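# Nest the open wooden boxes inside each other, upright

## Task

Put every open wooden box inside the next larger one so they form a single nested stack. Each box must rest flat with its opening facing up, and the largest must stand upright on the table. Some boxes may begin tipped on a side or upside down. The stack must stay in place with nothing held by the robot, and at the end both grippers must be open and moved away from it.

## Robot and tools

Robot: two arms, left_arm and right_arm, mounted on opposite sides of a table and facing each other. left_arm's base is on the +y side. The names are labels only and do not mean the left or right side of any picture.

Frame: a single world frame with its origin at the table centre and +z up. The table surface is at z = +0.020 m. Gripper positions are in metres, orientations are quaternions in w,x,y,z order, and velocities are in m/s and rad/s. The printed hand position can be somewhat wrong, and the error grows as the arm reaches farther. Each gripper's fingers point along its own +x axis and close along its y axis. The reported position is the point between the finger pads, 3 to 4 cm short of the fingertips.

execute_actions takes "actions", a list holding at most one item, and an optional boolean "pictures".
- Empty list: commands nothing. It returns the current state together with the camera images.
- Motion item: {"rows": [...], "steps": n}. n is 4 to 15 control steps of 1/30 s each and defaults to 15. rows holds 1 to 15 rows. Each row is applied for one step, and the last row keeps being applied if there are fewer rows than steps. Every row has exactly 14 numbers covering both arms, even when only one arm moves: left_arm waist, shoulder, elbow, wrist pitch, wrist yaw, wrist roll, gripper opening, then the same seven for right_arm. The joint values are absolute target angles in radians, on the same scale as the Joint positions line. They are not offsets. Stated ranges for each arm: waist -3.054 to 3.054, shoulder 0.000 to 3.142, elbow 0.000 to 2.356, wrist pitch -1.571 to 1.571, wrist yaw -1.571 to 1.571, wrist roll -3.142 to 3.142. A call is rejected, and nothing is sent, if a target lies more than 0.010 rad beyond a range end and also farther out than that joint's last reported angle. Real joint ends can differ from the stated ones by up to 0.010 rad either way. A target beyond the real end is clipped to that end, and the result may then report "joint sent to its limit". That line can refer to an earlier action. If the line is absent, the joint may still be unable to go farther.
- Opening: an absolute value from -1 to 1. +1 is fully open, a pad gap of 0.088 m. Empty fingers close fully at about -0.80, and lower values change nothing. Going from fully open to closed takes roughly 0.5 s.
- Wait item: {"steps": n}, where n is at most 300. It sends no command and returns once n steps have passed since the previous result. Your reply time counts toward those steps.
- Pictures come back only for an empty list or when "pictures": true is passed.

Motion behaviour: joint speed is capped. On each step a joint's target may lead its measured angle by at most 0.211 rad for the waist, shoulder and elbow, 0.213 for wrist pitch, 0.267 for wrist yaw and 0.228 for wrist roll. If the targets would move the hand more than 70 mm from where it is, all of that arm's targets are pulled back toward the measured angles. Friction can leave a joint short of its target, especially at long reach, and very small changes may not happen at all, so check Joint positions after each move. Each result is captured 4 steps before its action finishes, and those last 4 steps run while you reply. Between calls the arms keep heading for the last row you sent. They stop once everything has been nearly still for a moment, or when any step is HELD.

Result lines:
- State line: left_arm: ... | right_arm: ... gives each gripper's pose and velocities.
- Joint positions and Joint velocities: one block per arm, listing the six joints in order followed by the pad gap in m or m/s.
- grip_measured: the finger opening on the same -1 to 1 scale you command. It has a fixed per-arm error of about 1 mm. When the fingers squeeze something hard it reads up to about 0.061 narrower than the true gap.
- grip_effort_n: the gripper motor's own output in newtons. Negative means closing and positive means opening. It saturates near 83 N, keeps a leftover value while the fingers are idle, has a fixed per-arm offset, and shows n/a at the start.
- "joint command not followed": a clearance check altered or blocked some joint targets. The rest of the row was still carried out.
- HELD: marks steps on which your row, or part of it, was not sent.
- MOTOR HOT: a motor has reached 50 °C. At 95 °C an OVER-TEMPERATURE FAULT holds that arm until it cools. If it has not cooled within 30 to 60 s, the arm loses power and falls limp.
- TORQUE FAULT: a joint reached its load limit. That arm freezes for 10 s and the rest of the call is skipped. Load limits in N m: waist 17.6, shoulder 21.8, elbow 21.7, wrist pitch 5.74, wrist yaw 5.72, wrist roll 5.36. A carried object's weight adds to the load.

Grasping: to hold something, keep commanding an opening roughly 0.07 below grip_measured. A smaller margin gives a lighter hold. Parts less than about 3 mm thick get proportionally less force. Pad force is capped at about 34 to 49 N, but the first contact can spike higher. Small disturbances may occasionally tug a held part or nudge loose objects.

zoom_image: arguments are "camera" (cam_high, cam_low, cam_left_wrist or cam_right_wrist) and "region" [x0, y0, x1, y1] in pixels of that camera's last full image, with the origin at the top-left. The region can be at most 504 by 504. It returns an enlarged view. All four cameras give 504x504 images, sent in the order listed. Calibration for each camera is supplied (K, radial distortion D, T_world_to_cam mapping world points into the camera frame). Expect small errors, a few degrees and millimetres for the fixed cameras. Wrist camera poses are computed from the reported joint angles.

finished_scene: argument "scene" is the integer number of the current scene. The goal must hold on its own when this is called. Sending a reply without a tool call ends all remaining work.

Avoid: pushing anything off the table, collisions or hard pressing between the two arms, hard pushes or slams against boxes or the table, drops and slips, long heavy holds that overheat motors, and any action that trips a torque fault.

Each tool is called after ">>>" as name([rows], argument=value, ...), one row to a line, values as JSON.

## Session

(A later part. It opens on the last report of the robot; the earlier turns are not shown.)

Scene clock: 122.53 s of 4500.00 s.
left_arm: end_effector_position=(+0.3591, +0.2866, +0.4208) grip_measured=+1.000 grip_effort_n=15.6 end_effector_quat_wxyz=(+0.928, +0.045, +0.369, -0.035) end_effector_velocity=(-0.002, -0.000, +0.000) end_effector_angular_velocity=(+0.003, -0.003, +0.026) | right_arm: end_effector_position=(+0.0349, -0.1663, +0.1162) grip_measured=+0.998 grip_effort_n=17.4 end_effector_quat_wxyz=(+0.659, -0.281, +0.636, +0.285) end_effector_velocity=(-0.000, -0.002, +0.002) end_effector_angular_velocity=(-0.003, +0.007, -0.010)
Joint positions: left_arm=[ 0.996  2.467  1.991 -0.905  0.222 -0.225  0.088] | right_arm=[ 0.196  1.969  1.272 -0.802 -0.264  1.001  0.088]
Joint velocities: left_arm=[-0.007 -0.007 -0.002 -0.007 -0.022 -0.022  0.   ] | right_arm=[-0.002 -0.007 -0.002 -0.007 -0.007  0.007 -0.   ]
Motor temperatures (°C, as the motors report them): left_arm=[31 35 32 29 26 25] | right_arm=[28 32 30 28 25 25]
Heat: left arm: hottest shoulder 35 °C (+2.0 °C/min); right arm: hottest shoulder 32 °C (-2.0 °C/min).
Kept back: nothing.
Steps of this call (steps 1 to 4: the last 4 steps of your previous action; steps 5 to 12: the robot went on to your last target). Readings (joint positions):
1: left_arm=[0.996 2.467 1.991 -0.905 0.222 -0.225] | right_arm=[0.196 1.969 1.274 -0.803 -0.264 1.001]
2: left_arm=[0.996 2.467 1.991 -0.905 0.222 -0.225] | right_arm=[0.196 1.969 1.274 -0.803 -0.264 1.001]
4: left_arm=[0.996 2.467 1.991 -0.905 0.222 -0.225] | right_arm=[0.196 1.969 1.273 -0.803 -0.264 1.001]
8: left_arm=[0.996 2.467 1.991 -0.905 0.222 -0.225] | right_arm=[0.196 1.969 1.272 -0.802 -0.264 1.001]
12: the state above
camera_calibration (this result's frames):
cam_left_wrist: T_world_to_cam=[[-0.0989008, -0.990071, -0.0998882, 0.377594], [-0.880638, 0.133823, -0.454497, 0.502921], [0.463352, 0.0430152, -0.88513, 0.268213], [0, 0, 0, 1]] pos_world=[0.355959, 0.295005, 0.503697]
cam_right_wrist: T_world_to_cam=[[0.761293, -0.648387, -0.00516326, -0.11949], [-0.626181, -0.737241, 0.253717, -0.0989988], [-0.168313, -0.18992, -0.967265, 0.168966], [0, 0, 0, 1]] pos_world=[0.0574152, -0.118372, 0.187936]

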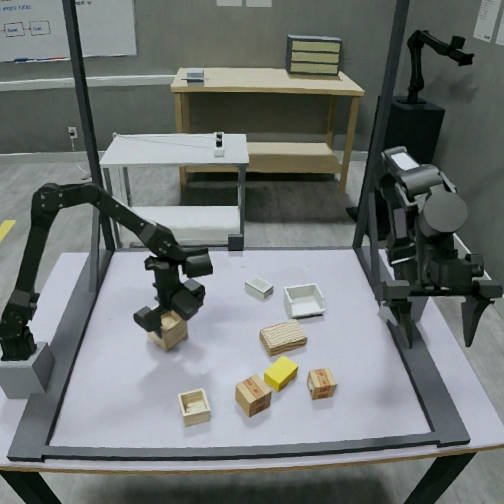

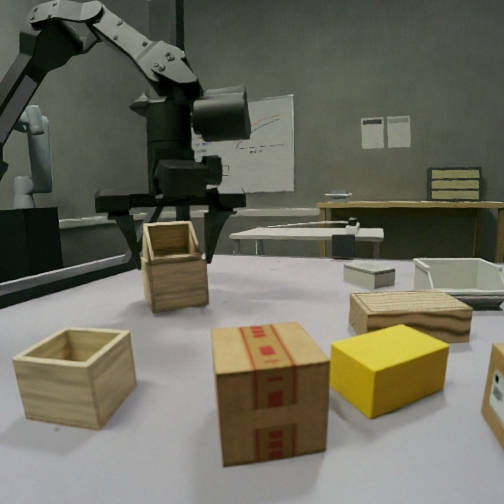

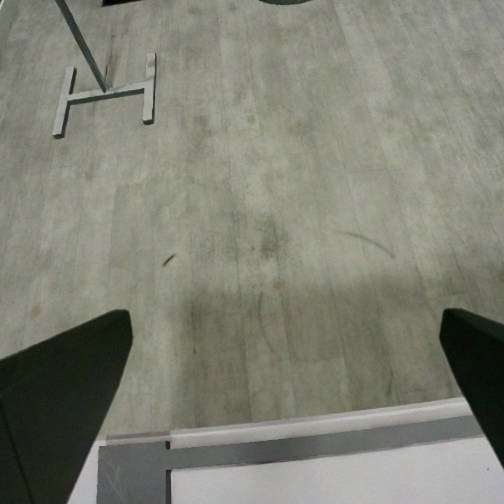

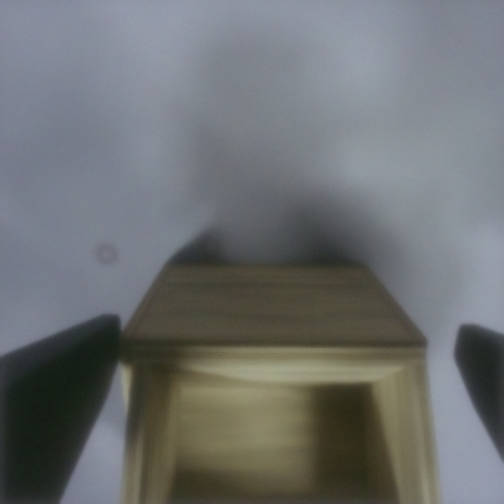

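>>> execute_actions([
  {"rows":[[1.0,2.467,1.991,-0.905,0.223,-0.225,1,0.235,1.94,1.24,-0.81,-0.26,1.0,1]]},
])

>>> execute_actions([
  {"steps":12},
], pictures=true)

Scene clock: 123.03 s of 4500.00 s.
left_arm: end_effector_position=(+0.3591, +0.2866, +0.4208) grip_measured=+1.000 grip_effort_n=15.1 end_effector_quat_wxyz=(+0.928, +0.045, +0.369, -0.035) end_effector_velocity=(-0.003, -0.000, +0.001) end_effector_angular_velocity=(+0.001, +0.001, +0.009) | right_arm: end_effector_position=(+0.0244, -0.1765, +0.1145) grip_measured=+0.998 grip_effort_n=17.4 end_effector_quat_wxyz=(+0.654, -0.297, +0.633, +0.291) end_effector_velocity=(+0.000, -0.006, +0.004) end_effector_angular_velocity=(-0.013, +0.004, +0.001)
Joint positions: left_arm=[ 0.996  2.467  1.991 -0.905  0.222 -0.225  0.088] | right_arm=[ 0.232  1.95   1.253 -0.807 -0.262  1.001  0.088]
Joint velocities: left_arm=[-0.002 -0.007 -0.002 -0.007 -0.007 -0.007  0.   ] | right_arm=[-0.002 -0.017 -0.007 -0.022 -0.007 -0.007 -0.   ]
Motor temperatures (°C, as the motors report them): left_arm=[31 36 32 29 26 25] | right_arm=[28 32 30 28 25 25]
Heat: left arm: hottest shoulder 36 °C (+3.0 °C/min); right arm: hottest shoulder 32 °C (-2.0 °C/min).
Steps of this call (steps 1 to 4: the robot went on to your last target; steps 5 to 15: the first 11 steps of this action). Readings (joint positions):
5: left_arm=[0.996 2.467 1.991 -0.905 0.222 -0.225] | right_arm=[0.197 1.967 1.270 -0.802 -0.263 1.001]
6: left_arm=[0.996 2.467 1.991 -0.905 0.222 -0.225] | right_arm=[0.202 1.964 1.267 -0.801 -0.262 1.001]
8: left_arm=[0.996 2.467 1.991 -0.905 0.222 -0.225] | right_arm=[0.216 1.958 1.259 -0.805 -0.262 1.001]
12: left_arm=[0.996 2.467 1.991 -0.905 0.222 -0.225] | right_arm=[0.232 1.952 1.254 -0.807 -0.262 1.001]
15: the state above

Scene clock: 123.43 s of 4500.00 s.
left_arm: end_effector_position=(+0.3591, +0.2866, +0.4208) grip_measured=+1.000 grip_effort_n=15.1 end_effector_quat_wxyz=(+0.928, +0.045, +0.369, -0.035) end_effector_velocity=(-0.004, -0.001, -0.004) end_effector_angular_velocity=(-0.005, +0.020, +0.023) | right_arm: end_effector_position=(+0.0245, -0.1768, +0.1145) grip_measured=+0.998 grip_effort_n=17.0 end_effector_quat_wxyz=(+0.654, -0.297, +0.633, +0.291) end_effector_velocity=(-0.001, -0.006, +0.000) end_effector_angular_velocity=(-0.026, +0.015, -0.001)
Joint positions: left_arm=[ 0.996  2.467  1.991 -0.905  0.222 -0.225  0.088] | right_arm=[ 0.232  1.949  1.252 -0.807 -0.262  1.001  0.088]
Joint velocities: left_arm=[-0.007 -0.002 -0.002 -0.022 -0.007 -0.022  0.   ] | right_arm=[-0.002 -0.002 -0.002 -0.022 -0.022 -0.007 -0.   ]
Motor temperatures (°C, as the motors report them): left_arm=[31 36 32 29 26 25] | right_arm=[28 32 30 28 25 25]
Heat: left arm: hottest shoulder 36 °C (+3.0 °C/min); right arm: hottest shoulder 32 °C (-2.0 °C/min).
Kept back: nothing.
Steps of this call (steps 1 to 4: the last 4 steps of your previous action; steps 5 to 12: the robot went on to your last target). Readings (joint positions):
1: left_arm=[0.996 2.467 1.991 -0.905 0.222 -0.225] | right_arm=[0.232 1.949 1.253 -0.807 -0.262 1.001]
2: left_arm=[0.996 2.467 1.991 -0.905 0.222 -0.225] | right_arm=[0.232 1.949 1.253 -0.807 -0.262 1.001]
4: left_arm=[0.996 2.467 1.991 -0.905 0.222 -0.225] | right_arm=[0.232 1.949 1.252 -0.807 -0.262 1.001]
8: left_arm=[0.996 2.467 1.991 -0.905 0.222 -0.225] | right_arm=[0.232 1.949 1.252 -0.807 -0.262 1.001]
12: the state above
camera_calibration (this result's frames):
cam_left_wrist: T_world_to_cam=[[-0.0989008, -0.990071, -0.0998882, 0.377594], [-0.880638, 0.133823, -0.454497, 0.502921], [0.463352, 0.0430152, -0.88513, 0.268213], [0, 0, 0, 1]] pos_world=[0.355959, 0.295005, 0.503697]
cam_right_wrist: T_world_to_cam=[[0.782009, -0.623224, 0.00732429, -0.11588], [-0.602779, -0.753262, 0.26316, -0.117284], [-0.158491, -0.210209, -0.964724, 0.159502], [0, 0, 0, 1]] pos_world=[0.0452025, -0.127036, 0.185589]

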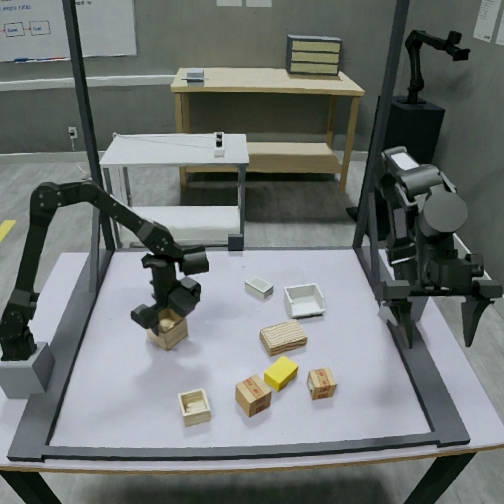

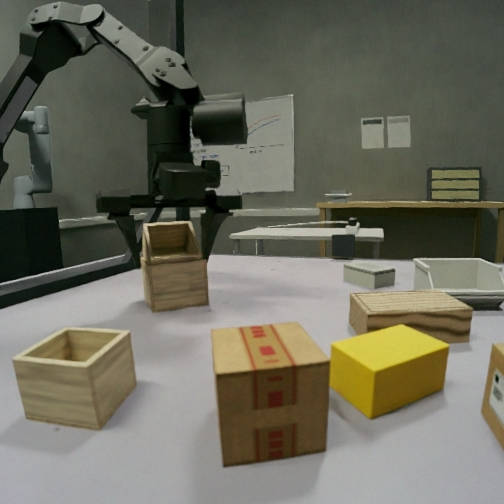

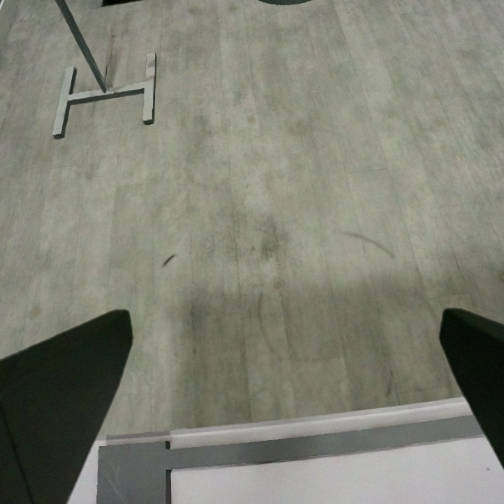

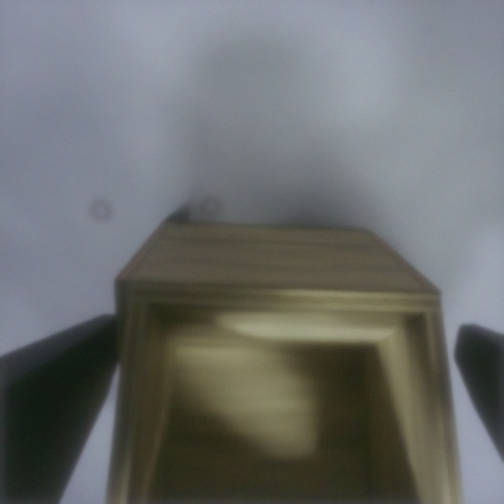

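>>> execute_actions([
  {"rows":[[1.0,2.467,1.991,-0.905,0.223,-0.225,1,0.235,1.91,1.25,-0.85,-0.26,1.02,1]]},
])

>>> execute_actions([
  {"rows":[[1.0,2.467,1.991,-0.905,0.223,-0.225,1,0.235,1.91,1.25,-0.85,-0.26,1.02,0.48]]},
])

>>> execute_actions([
  {"steps":10},
], pictures=true)

Scene clock: 123.93 s of 4500.00 s.
left_arm: end_effector_position=(+0.3591, +0.2866, +0.4208) grip_measured=+1.000 grip_effort_n=15.6 end_effector_quat_wxyz=(+0.928, +0.045, +0.369, -0.035) end_effector_velocity=(-0.002, -0.002, -0.002) end_effector_angular_velocity=(-0.008, +0.010, +0.001) | right_arm: end_effector_position=(+0.0231, -0.1829, +0.1242) grip_measured=+0.998 grip_effort_n=17.9 end_effector_quat_wxyz=(+0.656, -0.294, +0.636, +0.282) end_effector_velocity=(+0.002, -0.008, +0.001) end_effector_angular_velocity=(-0.035, -0.003, -0.020)
Joint positions: left_arm=[ 0.996  2.467  1.991 -0.905  0.222 -0.225  0.088] | right_arm=[ 0.232  1.918  1.252 -0.846 -0.262  1.017  0.088]
Joint velocities: left_arm=[-0.002 -0.002 -0.002 -0.007  0.007 -0.007  0.   ] | right_arm=[-0.002 -0.002 -0.002 -0.037 -0.007  0.007 -0.   ]
Motor temperatures (°C, as the motors report them): left_arm=[31 36 32 29 26 25] | right_arm=[28 33 30 28 25 25]
Heat: left arm: hottest shoulder 36 °C (+3.0 °C/min); right arm: hottest shoulder 33 °C (-1.0 °C/min).
Steps of this call (steps 1 to 4: the robot went on to your last target; steps 5 to 15: the first 11 steps of this action). Readings (joint positions):
5: left_arm=[0.996 2.467 1.991 -0.905 0.222 -0.225] | right_arm=[0.232 1.946 1.252 -0.811 -0.262 1.002]
6: left_arm=[0.996 2.467 1.991 -0.905 0.222 -0.225] | right_arm=[0.232 1.943 1.252 -0.821 -0.262 1.006]
8: left_arm=[0.996 2.467 1.991 -0.905 0.222 -0.225] | right_arm=[0.232 1.932 1.252 -0.836 -0.262 1.011]
12: left_arm=[0.996 2.467 1.991 -0.905 0.222 -0.225] | right_arm=[0.232 1.919 1.252 -0.844 -0.262 1.016]
15: the state above

Scene clock: 124.43 s of 4500.00 s.
left_arm: end_effector_position=(+0.3591, +0.2866, +0.4208) grip_measured=+1.000 grip_effort_n=15.1 end_effector_quat_wxyz=(+0.928, +0.045, +0.369, -0.035) end_effector_velocity=(+0.001, -0.001, -0.003) end_effector_angular_velocity=(-0.008, +0.005, -0.001) | right_arm: end_effector_position=(+0.0231, -0.1832, +0.1245) grip_measured=+0.550 grip_effort_n=-83.5 end_effector_quat_wxyz=(+0.656, -0.294, +0.636, +0.281) end_effector_velocity=(+0.001, -0.004, -0.001) end_effector_angular_velocity=(-0.012, +0.004, -0.013)
Joint positions: left_arm=[ 0.996  2.467  1.991 -0.905  0.222 -0.225  0.088] | right_arm=[ 0.232  1.917  1.252 -0.848 -0.262  1.018  0.066]
Joint velocities: left_arm=[-0.002  0.002 -0.007  0.007  0.007 -0.007  0.   ] | right_arm=[-0.002 -0.002 -0.007 -0.007 -0.007  0.007 -0.   ]
Motor temperatures (°C, as the motors report them): left_arm=[31 36 32 29 26 25] | right_arm=[28 33 30 28 25 25]
Heat: left arm: hottest shoulder 36 °C (+3.0 °C/min); right arm: hottest shoulder 33 °C (-1.0 °C/min).
Steps of this call (steps 1 to 4: the last 4 steps of your previous action; steps 5 to 15: the first 11 steps of this action). Readings (joint positions):
5: left_arm=[0.996 2.467 1.991 -0.905 0.222 -0.225] | right_arm=[0.232 1.918 1.252 -0.847 -0.262 1.018]
6: left_arm=[0.996 2.467 1.991 -0.905 0.222 -0.225] | right_arm=[0.232 1.918 1.252 -0.848 -0.262 1.018]
8: left_arm=[0.996 2.467 1.991 -0.905 0.222 -0.225] | right_arm=[0.232 1.918 1.252 -0.848 -0.262 1.018]
12: left_arm=[0.996 2.467 1.991 -0.905 0.222 -0.225] | right_arm=[0.232 1.917 1.252 -0.848 -0.262 1.018]
15: the state above

Scene clock: 124.77 s of 4500.00 s.
left_arm: end_effector_position=(+0.3591, +0.2866, +0.4208) grip_measured=+1.000 grip_effort_n=15.1 end_effector_quat_wxyz=(+0.928, +0.045, +0.369, -0.035) end_effector_velocity=(-0.002, -0.001, -0.004) end_effector_angular_velocity=(+0.016, +0.010, -0.001) | right_arm: end_effector_position=(+0.0231, -0.1832, +0.1245) grip_measured=+0.550 grip_effort_n=-83.5 end_effector_quat_wxyz=(+0.656, -0.294, +0.636, +0.281) end_effector_velocity=(+0.001, -0.007, +0.002) end_effector_angular_velocity=(-0.030, -0.002, -0.019)
Joint positions: left_arm=[ 0.996  2.467  1.991 -0.905  0.222 -0.225  0.088] | right_arm=[ 0.232  1.917  1.252 -0.848 -0.262  1.018  0.066]
Joint velocities: left_arm=[-0.007 -0.002 -0.007 -0.007 -0.007  0.007  0.   ] | right_arm=[-0.002 -0.002  0.002 -0.037 -0.007  0.007  0.   ]
Motor temperatures (°C, as the motors report them): left_arm=[31 36 32 29 26 25] | right_arm=[28 33 30 28 25 25]
Heat: left arm: hottest shoulder 36 °C (+3.0 °C/min); right arm: hottest shoulder 33 °C (-1.0 °C/min).
Kept back: nothing.
Steps of this call (steps 1 to 4: the last 4 steps of your previous action; steps 5 to 10: the robot went on to your last target). Readings (joint positions):
1: left_arm=[0.996 2.467 1.991 -0.905 0.222 -0.225] | right_arm=[0.232 1.917 1.252 -0.848 -0.262 1.018]
2: left_arm=[0.996 2.467 1.991 -0.905 0.222 -0.225] | right_arm=[0.232 1.917 1.252 -0.848 -0.262 1.018]
4: left_arm=[0.996 2.467 1.991 -0.905 0.222 -0.225] | right_arm=[0.232 1.917 1.252 -0.848 -0.262 1.018]
8: left_arm=[0.996 2.467 1.991 -0.905 0.222 -0.225] | right_arm=[0.232 1.917 1.252 -0.848 -0.262 1.018]
10: the state above
camera_calibration (this result's frames):
cam_left_wrist: T_world_to_cam=[[-0.0989008, -0.990071, -0.0998882, 0.377594], [-0.880638, 0.133823, -0.454497, 0.502921], [0.463352, 0.0430152, -0.88513, 0.268213], [0, 0, 0, 1]] pos_world=[0.355959, 0.295005, 0.503697]
cam_right_wrist: T_world_to_cam=[[0.769895, -0.638003, 0.0146049, -0.12222], [-0.617774, -0.739354, 0.267791, -0.123232], [-0.160054, -0.215194, -0.963366, 0.166469], [0, 0, 0, 1]] pos_world=[0.0446108, -0.133266, 0.195156]

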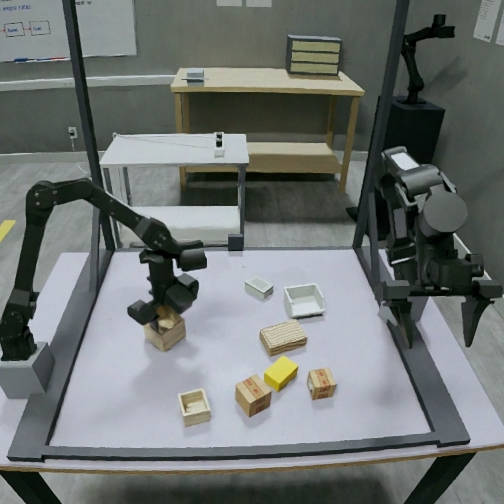

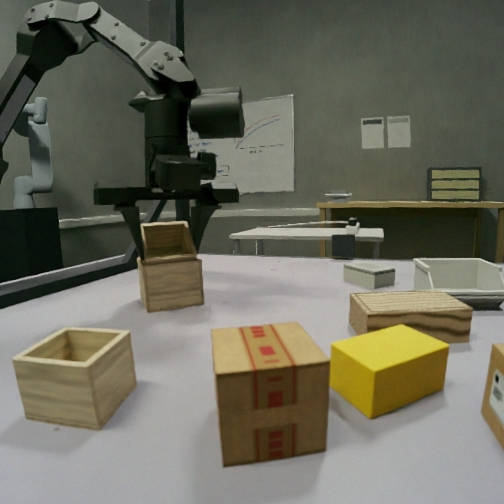

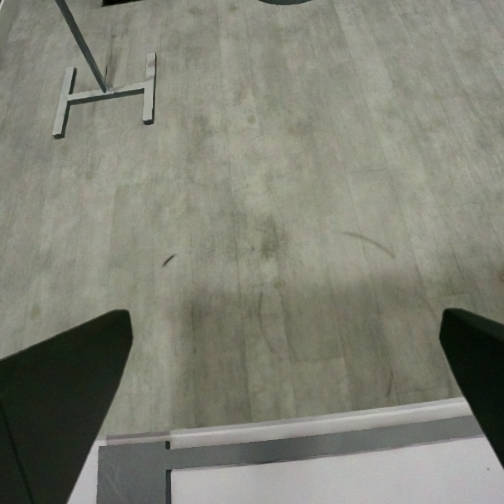

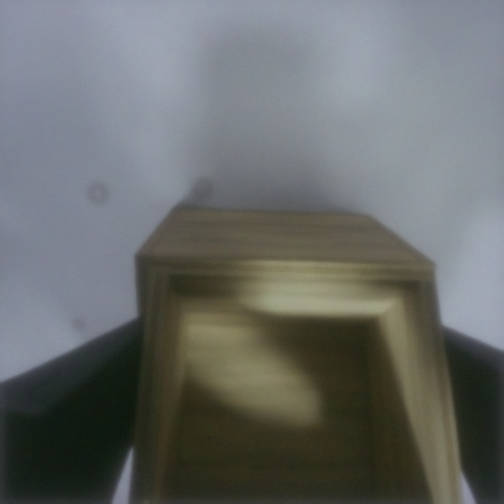

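>>> execute_actions([
  {"rows":[[1.0,2.467,1.991,-0.905,0.223,-0.225,1,0.235,1.75,1.25,-1.0,-0.26,1.02,0.48]]},
])

>>> execute_actions([
  {"rows":[[1.0,2.467,1.991,-0.905,0.223,-0.225,1,0.2,1.7,1.25,-0.7,-0.3,0.2,0.48]]},
])

>>> execute_actions([
  {"rows":[[1.0,2.467,1.991,-0.905,0.223,-0.225,1,0.12,1.33,0.70,-0.1,-0.63,-0.27,0.48]]},
])

>>> execute_actions([
  {"steps":30},
], pictures=true)

Scene clock: 125.43 s of 4500.00 s.
left_arm: end_effector_position=(+0.3591, +0.2866, +0.4208) grip_measured=+1.000 grip_effort_n=15.6 end_effector_quat_wxyz=(+0.928, +0.045, +0.369, -0.035) end_effector_velocity=(+0.002, +0.003, +0.004) end_effector_angular_velocity=(+0.029, -0.023, +0.014) | right_arm: end_effector_position=(+0.0144, -0.2058, +0.1738) grip_measured=+0.550 grip_effort_n=-83.5 end_effector_quat_wxyz=(+0.656, -0.289, +0.634, +0.289) end_effector_velocity=(+0.005, -0.017, +0.000) end_effector_angular_velocity=(-0.076, -0.015, -0.018)
Joint positions: left_arm=[ 0.996  2.467  1.991 -0.905  0.222 -0.225  0.088] | right_arm=[ 0.232  1.757  1.254 -0.992 -0.262  1.019  0.066]
Joint velocities: left_arm=[-0.002 -0.002  0.002  0.007 -0.037  0.007  0.   ] | right_arm=[-0.002 -0.002 -0.002 -0.081 -0.007 -0.007 -0.   ]
Motor temperatures (°C, as the motors report them): left_arm=[31 36 32 29 26 25] | right_arm=[28 33 30 28 25 25]
Heat: left arm: hottest shoulder 36 °C (+3.0 °C/min); right arm: hottest shoulder 33 °C (-1.0 °C/min).
Steps of this call (steps 1 to 9: the robot went on to your last target; steps 10 to 20: the first 11 steps of this action). Readings (joint positions):
10: left_arm=[0.996 2.467 1.991 -0.905 0.222 -0.225] | right_arm=[0.232 1.904 1.252 -0.857 -0.262 1.018]
11: left_arm=[0.996 2.467 1.991 -0.905 0.222 -0.225] | right_arm=[0.232 1.886 1.251 -0.898 -0.262 1.018]
13: left_arm=[0.996 2.467 1.991 -0.905 0.222 -0.225] | right_arm=[0.232 1.828 1.248 -0.958 -0.262 1.019]
17: left_arm=[0.996 2.467 1.991 -0.905 0.222 -0.225] | right_arm=[0.232 1.760 1.254 -0.980 -0.262 1.019]
20: the state above

Scene clock: 125.93 s of 4500.00 s.
left_arm: end_effector_position=(+0.3591, +0.2866, +0.4208) grip_measured=+1.000 grip_effort_n=15.1 end_effector_quat_wxyz=(+0.928, +0.045, +0.369, -0.035) end_effector_velocity=(-0.005, -0.001, -0.002) end_effector_angular_velocity=(-0.007, +0.019, +0.004) | right_arm: end_effector_position=(-0.0028, -0.1508, +0.2001) grip_measured=+0.550 grip_effort_n=-83.5 end_effector_quat_wxyz=(+0.565, -0.367, +0.472, +0.569) end_effector_velocity=(-0.012, +0.018, +0.009) end_effector_angular_velocity=(+0.239, -0.403, +1.525)
Joint positions: left_arm=[ 0.996  2.467  1.991 -0.905  0.222 -0.225  0.088] | right_arm=[ 0.203  1.708  1.248 -0.718 -0.293  0.457  0.066]
Joint velocities: left_arm=[-0.002 -0.007 -0.002 -0.022  0.007 -0.007  0.   ] | right_arm=[-0.002 -0.007 -0.002  0.11  -0.037 -1.56   0.   ]
Motor temperatures (°C, as the motors report them): left_arm=[31 36 32 29 26 25] | right_arm=[28 33 30 28 25 25]
Heat: left arm: hottest shoulder 36 °C (+3.0 °C/min); right arm: hottest shoulder 33 °C (-1.0 °C/min).
Steps of this call (steps 1 to 4: the last 4 steps of your previous action; steps 5 to 15: the first 11 steps of this action). Readings (joint positions):
5: left_arm=[0.996 2.467 1.991 -0.905 0.222 -0.225] | right_arm=[0.231 1.753 1.253 -0.980 -0.264 0.987]
6: left_arm=[0.996 2.467 1.991 -0.905 0.222 -0.225] | right_arm=[0.227 1.748 1.247 -0.929 -0.270 0.932]
8: left_arm=[0.996 2.467 1.991 -0.905 0.222 -0.225] | right_arm=[0.216 1.736 1.247 -0.822 -0.281 0.826]
12: left_arm=[0.996 2.467 1.991 -0.905 0.222 -0.225] | right_arm=[0.203 1.709 1.248 -0.739 -0.290 0.615]
15: the state above

Scene clock: 126.43 s of 4500.00 s.
left_arm: end_effector_position=(+0.3591, +0.2866, +0.4208) grip_measured=+1.000 grip_effort_n=15.6 end_effector_quat_wxyz=(+0.928, +0.045, +0.369, -0.035) end_effector_velocity=(+0.001, +0.001, +0.001) end_effector_angular_velocity=(+0.010, -0.013, +0.016) | right_arm: end_effector_position=(-0.0210, -0.1902, +0.2348) grip_measured=+0.550 grip_effort_n=-83.5 end_effector_quat_wxyz=(+0.365, -0.361, +0.160, +0.843) end_effector_velocity=(+0.074, -0.105, -0.208) end_effector_angular_velocity=(+0.039, -0.228, +0.393)
Joint positions: left_arm=[ 0.996  2.467  1.991 -0.905  0.222 -0.225  0.088] | right_arm=[ 0.126  1.349  0.798 -0.2   -0.61  -0.208  0.066]
Joint velocities: left_arm=[-0.002 -0.002 -0.002  0.007 -0.022 -0.007  0.   ] | right_arm=[-0.012 -0.056 -0.872  0.623 -0.11  -0.535 -0.   ]
Motor temperatures (°C, as the motors report them): left_arm=[31 36 32 29 26 25] | right_arm=[28 33 30 28 25 25]
Heat: left arm: hottest shoulder 36 °C (+3.0 °C/min); right arm: hottest shoulder 33 °C (-1.0 °C/min).
Steps of this call (steps 1 to 4: the last 4 steps of your previous action; steps 5 to 15: the first 11 steps of this action). Readings (joint positions):
5: left_arm=[0.996 2.467 1.991 -0.905 0.222 -0.225] | right_arm=[0.198 1.689 1.229 -0.672 -0.325 0.245]
6: left_arm=[0.996 2.467 1.991 -0.905 0.222 -0.225] | right_arm=[0.182 1.656 1.180 -0.612 -0.396 0.190]
8: left_arm=[0.996 2.467 1.991 -0.905 0.222 -0.225] | right_arm=[0.150 1.561 1.081 -0.528 -0.496 0.085]
12: left_arm=[0.996 2.467 1.991 -0.905 0.222 -0.225] | right_arm=[0.127 1.390 0.909 -0.322 -0.589 -0.121]
15: the state above

Scene clock: 127.43 s of 4500.00 s.
left_arm: end_effector_position=(+0.3591, +0.2866, +0.4208) grip_measured=+1.000 grip_effort_n=15.1 end_effector_quat_wxyz=(+0.928, +0.045, +0.369, -0.035) end_effector_velocity=(-0.001, -0.000, +0.001) end_effector_angular_velocity=(+0.012, +0.000, -0.001) | right_arm: end_effector_position=(-0.0162, -0.1970, +0.2214) grip_measured=+0.550 grip_effort_n=-83.5 end_effector_quat_wxyz=(+0.351, -0.363, +0.127, +0.854) end_effector_velocity=(-0.001, -0.003, -0.000) end_effector_angular_velocity=(-0.003, +0.002, +0.026)
Joint positions: left_arm=[ 0.996  2.467  1.991 -0.905  0.222 -0.225  0.088] | right_arm=[ 0.123  1.338  0.713 -0.103 -0.625 -0.268  0.066]
Joint velocities: left_arm=[-0.002 -0.002  0.002 -0.007 -0.007  0.007  0.   ] | right_arm=[-0.002 -0.002 -0.002 -0.007 -0.022 -0.022 -0.   ]
Motor temperatures (°C, as the motors report them): left_arm=[31 36 32 29 26 25] | right_arm=[28 33 30 28 25 25]
Heat: left arm: hottest shoulder 36 °C (+3.0 °C/min); right arm: hottest shoulder 33 °C (-1.0 °C/min).
Kept back: nothing.
Steps of this call (steps 1 to 4: the last 4 steps of your previous action; steps 5 to 30: the robot went on to your last target). Readings (joint positions):
1: left_arm=[0.996 2.467 1.991 -0.905 0.222 -0.225] | right_arm=[0.126 1.349 0.772 -0.178 -0.613 -0.223]
2: left_arm=[0.996 2.467 1.991 -0.905 0.222 -0.225] | right_arm=[0.125 1.349 0.751 -0.163 -0.615 -0.234]
4: left_arm=[0.996 2.467 1.991 -0.905 0.222 -0.225] | right_arm=[0.124 1.349 0.727 -0.137 -0.619 -0.249]
8: left_arm=[0.996 2.467 1.991 -0.905 0.222 -0.225] | right_arm=[0.123 1.341 0.718 -0.111 -0.623 -0.262]
30: the state above
All arms were judged still, so your last target was given up. Only a new action makes them travel on or press farther. Fingers that are still opening or closing keep moving.
camera_calibration (this result's frames):
cam_left_wrist: T_world_to_cam=[[-0.0989008, -0.990071, -0.0998882, 0.377594], [-0.880638, 0.133823, -0.454497, 0.502921], [0.463352, 0.0430152, -0.88513, 0.268213], [0, 0, 0, 1]] pos_world=[0.355959, 0.295005, 0.503697]
cam_right_wrist: T_world_to_cam=[[0.662519, 0.7468, 0.057948, 0.159309], [0.677926, -0.564917, -0.470409, 0.03514], [-0.318566, 0.350939, -0.880544, 0.341187], [0, 0, 0, 1]] pos_world=[-0.0206772, -0.218857, 0.307729]

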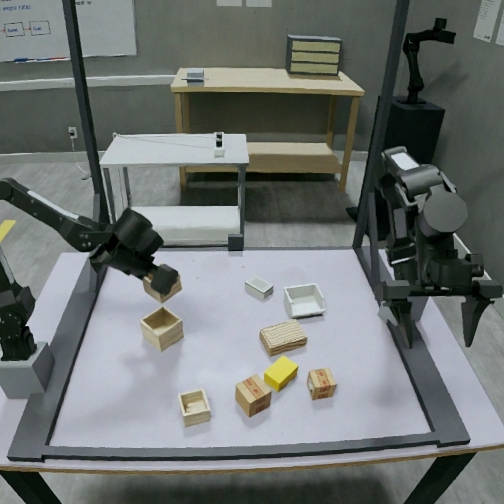

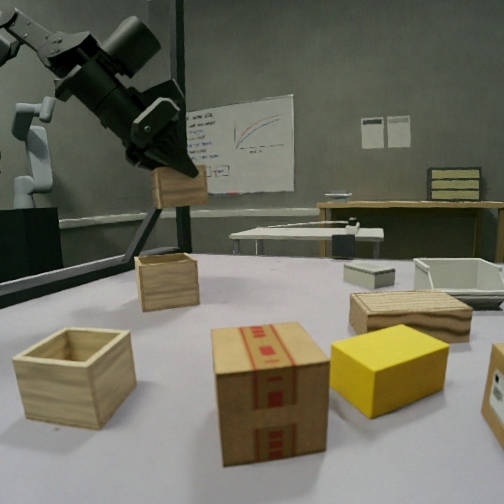

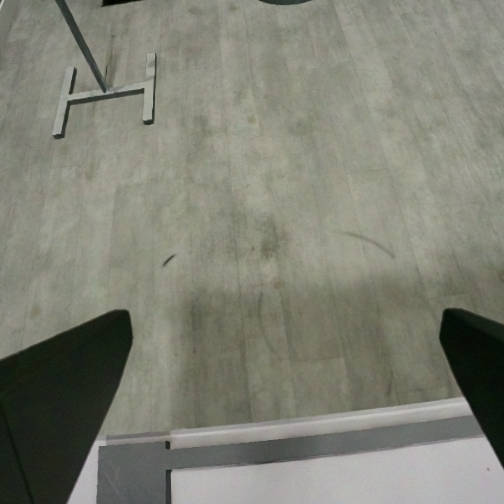

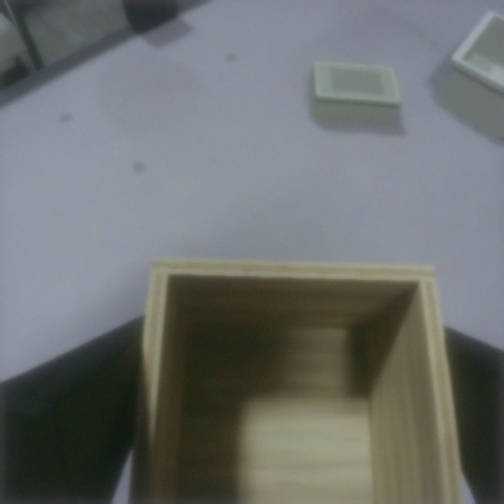

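>>> zoom_image(camera="cam_low", region=[90,140,270,320])

>>> zoom_image(camera="cam_high", region=[90,240,250,400])

Region (90, 140, 270, 320) of cam_low's 504x504 image, scaled by 2.800, with more detail than that image has.

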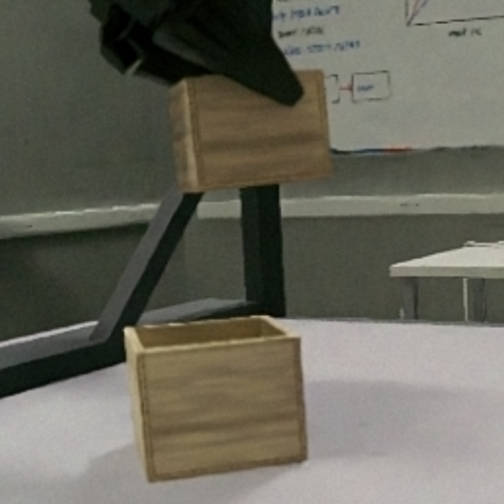

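Region (90, 240, 250, 400) of cam_high's 504x504 image, scaled by 3.150, with more detail than that image has.

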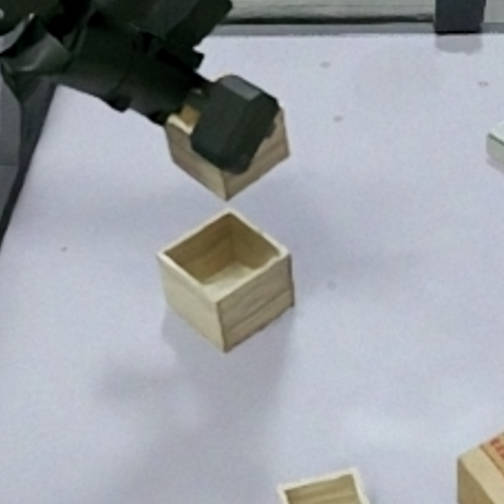

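>>> execute_actions(actions=[])

Scene clock: 128.13 s of 4500.00 s.
left_arm: end_effector_position=(+0.3591, +0.2866, +0.4208) grip_measured=+1.000 grip_effort_n=15.1 end_effector_quat_wxyz=(+0.928, +0.045, +0.369, -0.035) end_effector_velocity=(-0.002, -0.004, -0.003) end_effector_angular_velocity=(-0.005, +0.011, -0.003) | right_arm: end_effector_position=(-0.0162, -0.1970, +0.2214) grip_measured=+0.550 grip_effort_n=-83.5 end_effector_quat_wxyz=(+0.351, -0.363, +0.127, +0.854) end_effector_velocity=(+0.003, -0.003, -0.004) end_effector_angular_velocity=(-0.022, -0.003, -0.005)
Joint positions: left_arm=[ 0.996  2.467  1.991 -0.905  0.222 -0.225  0.088] | right_arm=[ 0.123  1.338  0.713 -0.103 -0.625 -0.268  0.066]
Joint velocities: left_arm=[-0.007 -0.002 -0.002 -0.007  0.007 -0.007  0.   ] | right_arm=[-0.007  0.002 -0.002 -0.022 -0.007 -0.007 -0.   ]
Motor temperatures (°C, as the motors report them): left_arm=[31 36 32 29 26 25] | right_arm=[28 33 30 28 25 25]
Heat: left arm: hottest shoulder 36 °C (+3.0 °C/min); right arm: hottest shoulder 33 °C (-1.0 °C/min).
Kept back: nothing.
Steps of this call (steps 1 to 21: nothing new was sent). Readings (joint positions):
1: left_arm=[0.996 2.467 1.991 -0.905 0.222 -0.225] | right_arm=[0.123 1.338 0.713 -0.103 -0.625 -0.268]
2: left_arm=[0.996 2.467 1.991 -0.905 0.222 -0.225] | right_arm=[0.123 1.338 0.713 -0.103 -0.625 -0.268]
4: left_arm=[0.996 2.467 1.991 -0.905 0.222 -0.225] | right_arm=[0.123 1.338 0.713 -0.103 -0.625 -0.268]
8: left_arm=[0.996 2.467 1.991 -0.905 0.222 -0.225] | right_arm=[0.123 1.338 0.713 -0.103 -0.625 -0.268]
21: the state above
camera_calibration (this result's frames):
cam_left_wrist: T_world_to_cam=[[-0.0989008, -0.990071, -0.0998882, 0.377594], [-0.880638, 0.133823, -0.454497, 0.502921], [0.463352, 0.0430152, -0.88513, 0.268213], [0, 0, 0, 1]] pos_world=[0.355959, 0.295005, 0.503697]
cam_right_wrist: T_world_to_cam=[[0.662519, 0.7468, 0.057948, 0.159309], [0.677926, -0.564917, -0.470409, 0.03514], [-0.318566, 0.350939, -0.880544, 0.341187], [0, 0, 0, 1]] pos_world=[-0.0206772, -0.218857, 0.307729]

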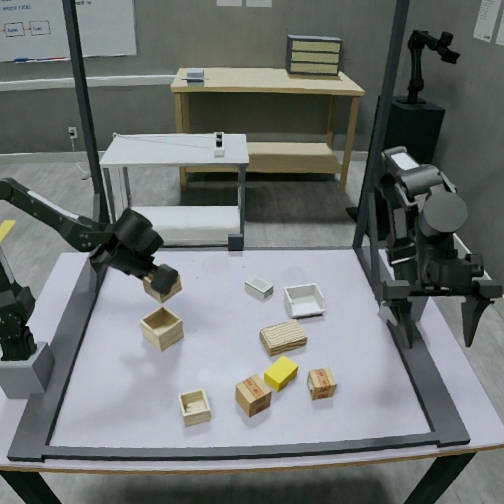

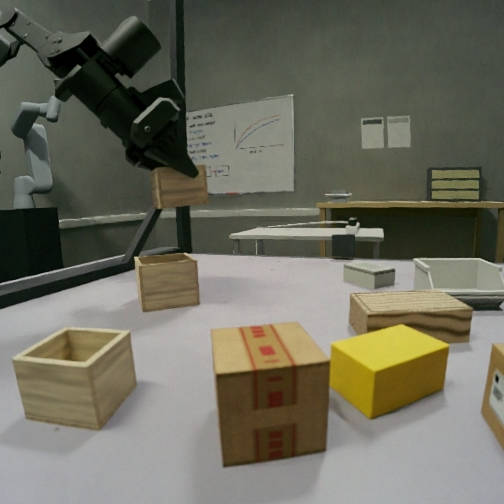

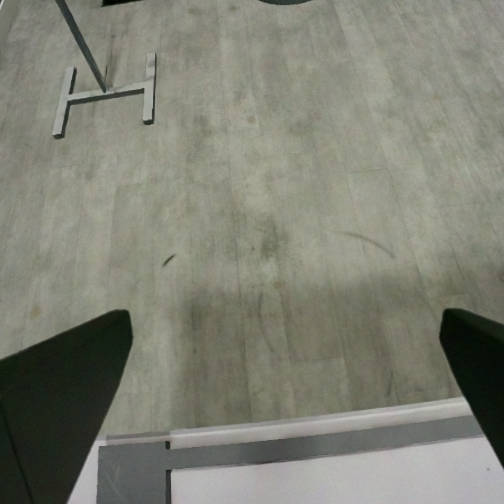

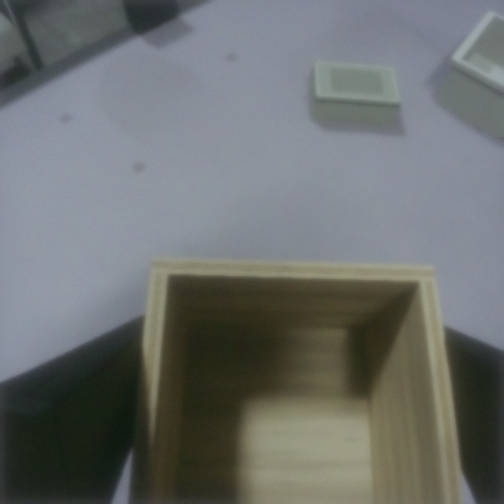

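>>> execute_actions([
  {"rows":[[1.0,2.467,1.991,-0.905,0.223,-0.225,1,0.12,1.5,0.68,0.09,-0.63,-0.27,0.48]]},
])

>>> execute_actions([
  {"steps":15},
], pictures=true)

>>> zoom_image(camera="cam_high", region=[90,240,250,400])

>>> zoom_image(camera="cam_low", region=[80,140,260,320])

Scene clock: 128.73 s of 4500.00 s.
left_arm: end_effector_position=(+0.3591, +0.2866, +0.4208) grip_measured=+1.000 grip_effort_n=15.1 end_effector_quat_wxyz=(+0.928, +0.045, +0.369, -0.035) end_effector_velocity=(-0.002, -0.001, -0.003) end_effector_angular_velocity=(+0.003, +0.014, -0.007) | right_arm: end_effector_position=(-0.0105, -0.1773, +0.1912) grip_measured=+0.550 grip_effort_n=-83.5 end_effector_quat_wxyz=(+0.349, -0.360, +0.123, +0.856) end_effector_velocity=(-0.005, +0.000, +0.003) end_effector_angular_velocity=(+0.026, +0.015, +0.032)
Joint positions: left_arm=[ 0.996  2.467  1.991 -0.905  0.222 -0.225  0.088] | right_arm=[ 0.121  1.486  0.688  0.08  -0.632 -0.269  0.066]
Joint velocities: left_arm=[-0.002 -0.002 -0.007 -0.007  0.007  0.007  0.   ] | right_arm=[ 0.002 -0.002 -0.007  0.037 -0.022 -0.007 -0.   ]
Motor temperatures (°C, as the motors report them): left_arm=[31 36 32 29 26 25] | right_arm=[28 33 31 28 25 25]
Heat: left arm: hottest shoulder 36 °C (+3.0 °C/min); right arm: hottest shoulder 33 °C (-1.0 °C/min).
Steps of this call (steps 1 to 7: nothing new was sent; steps 8 to 18: the first 11 steps of this action). Readings (joint positions):
8: left_arm=[0.996 2.467 1.991 -0.905 0.222 -0.225] | right_arm=[0.123 1.351 0.710 -0.080 -0.627 -0.268]
9: left_arm=[0.996 2.467 1.991 -0.905 0.222 -0.225] | right_arm=[0.123 1.376 0.707 -0.024 -0.632 -0.269]
11: left_arm=[0.996 2.467 1.991 -0.905 0.222 -0.225] | right_arm=[0.121 1.431 0.705 0.023 -0.632 -0.269]
15: left_arm=[0.996 2.467 1.991 -0.905 0.222 -0.225] | right_arm=[0.121 1.481 0.688 0.063 -0.632 -0.269]
18: the state above

Scene clock: 129.23 s of 4500.00 s.
left_arm: end_effector_position=(+0.3591, +0.2866, +0.4208) grip_measured=+1.000 grip_effort_n=15.6 end_effector_quat_wxyz=(+0.928, +0.045, +0.369, -0.035) end_effector_velocity=(-0.000, +0.001, +0.004) end_effector_angular_velocity=(-0.003, -0.014, +0.007) | right_arm: end_effector_position=(-0.0105, -0.1764, +0.1904) grip_measured=+0.550 grip_effort_n=-83.5 end_effector_quat_wxyz=(+0.349, -0.360, +0.123, +0.856) end_effector_velocity=(+0.000, -0.002, -0.001) end_effector_angular_velocity=(-0.005, -0.000, +0.006)
Joint positions: left_arm=[ 0.996  2.467  1.991 -0.905  0.222 -0.225  0.088] | right_arm=[ 0.121  1.491  0.688  0.087 -0.632 -0.269  0.066]
Joint velocities: left_arm=[ 0.002 -0.007 -0.002  0.007 -0.007 -0.007  0.   ] | right_arm=[-0.002 -0.002 -0.002 -0.007 -0.007 -0.007 -0.   ]
Motor temperatures (°C, as the motors report them): left_arm=[31 36 32 29 26 25] | right_arm=[28 33 31 28 25 25]
Heat: left arm: hottest shoulder 36 °C (+3.0 °C/min); right arm: hottest shoulder 33 °C (+0.0 °C/min).
Kept back: nothing.
Steps of this call (steps 1 to 4: the last 4 steps of your previous action; steps 5 to 15: the robot went on to your last target). Readings (joint positions):
1: left_arm=[0.996 2.467 1.991 -0.905 0.222 -0.225] | right_arm=[0.121 1.486 0.688 0.082 -0.632 -0.269]
2: left_arm=[0.996 2.467 1.991 -0.905 0.222 -0.225] | right_arm=[0.121 1.487 0.688 0.083 -0.632 -0.269]
4: left_arm=[0.996 2.467 1.991 -0.905 0.222 -0.225] | right_arm=[0.121 1.489 0.688 0.084 -0.632 -0.269]
8: left_arm=[0.996 2.467 1.991 -0.905 0.222 -0.225] | right_arm=[0.121 1.491 0.688 0.087 -0.632 -0.269]
15: the state above
All arms were judged still, so your last target was given up. Only a new action makes them travel on or press farther. Fingers that are still opening or closing keep moving.
camera_calibration (this result's frames):
cam_left_wrist: T_world_to_cam=[[-0.0989008, -0.990071, -0.0998882, 0.377594], [-0.880638, 0.133823, -0.454497, 0.502921], [0.463352, 0.0430152, -0.88513, 0.268213], [0, 0, 0, 1]] pos_world=[0.355959, 0.295005, 0.503697]
cam_right_wrist: T_world_to_cam=[[0.657476, 0.751, 0.0610298, 0.14203], [0.679147, -0.555591, -0.479666, 0.0316855], [-0.326321, 0.356817, -0.875326, 0.308443], [0, 0, 0, 1]] pos_world=[-0.0142485, -0.199118, 0.276519]

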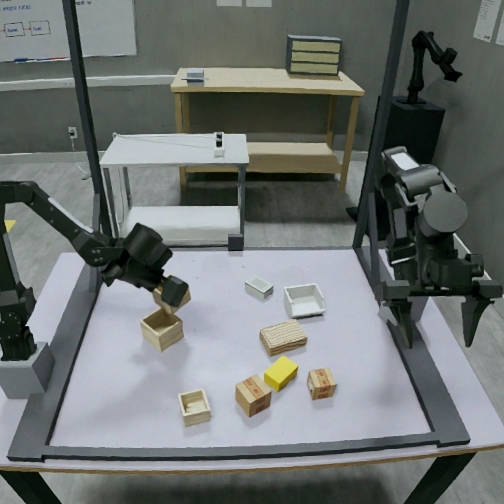

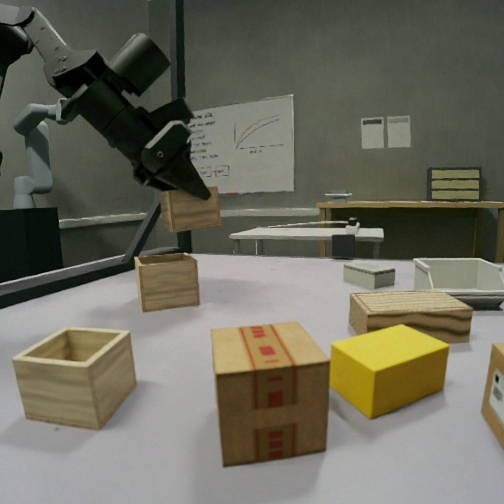

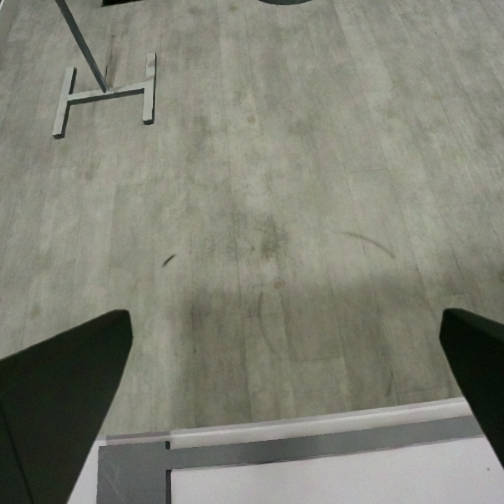

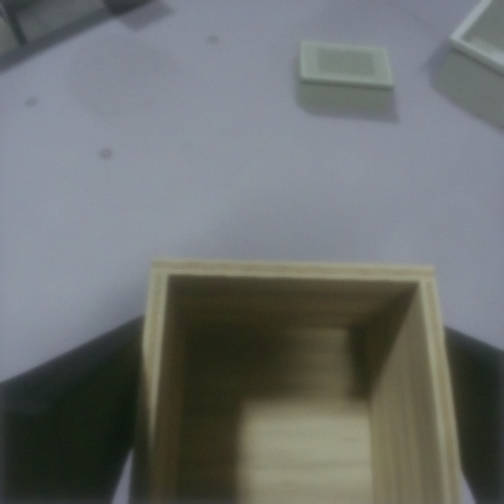

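Region (90, 240, 250, 400) of cam_high's 504x504 image, scaled by 3.150, with more detail than that image has.

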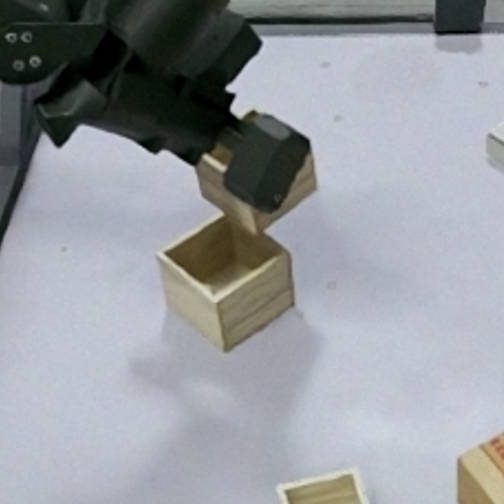

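Region (80, 140, 260, 320) of cam_low's 504x504 image, scaled by 2.800, with more detail than that image has.

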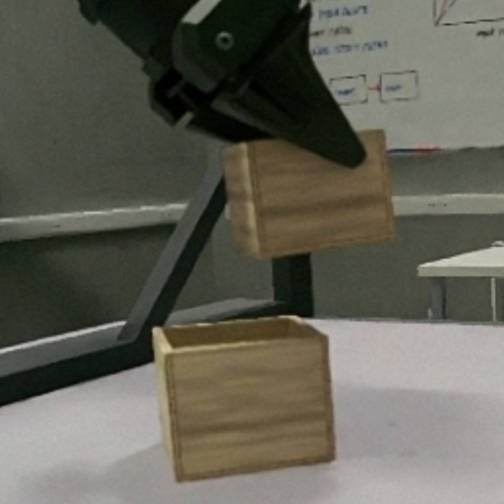

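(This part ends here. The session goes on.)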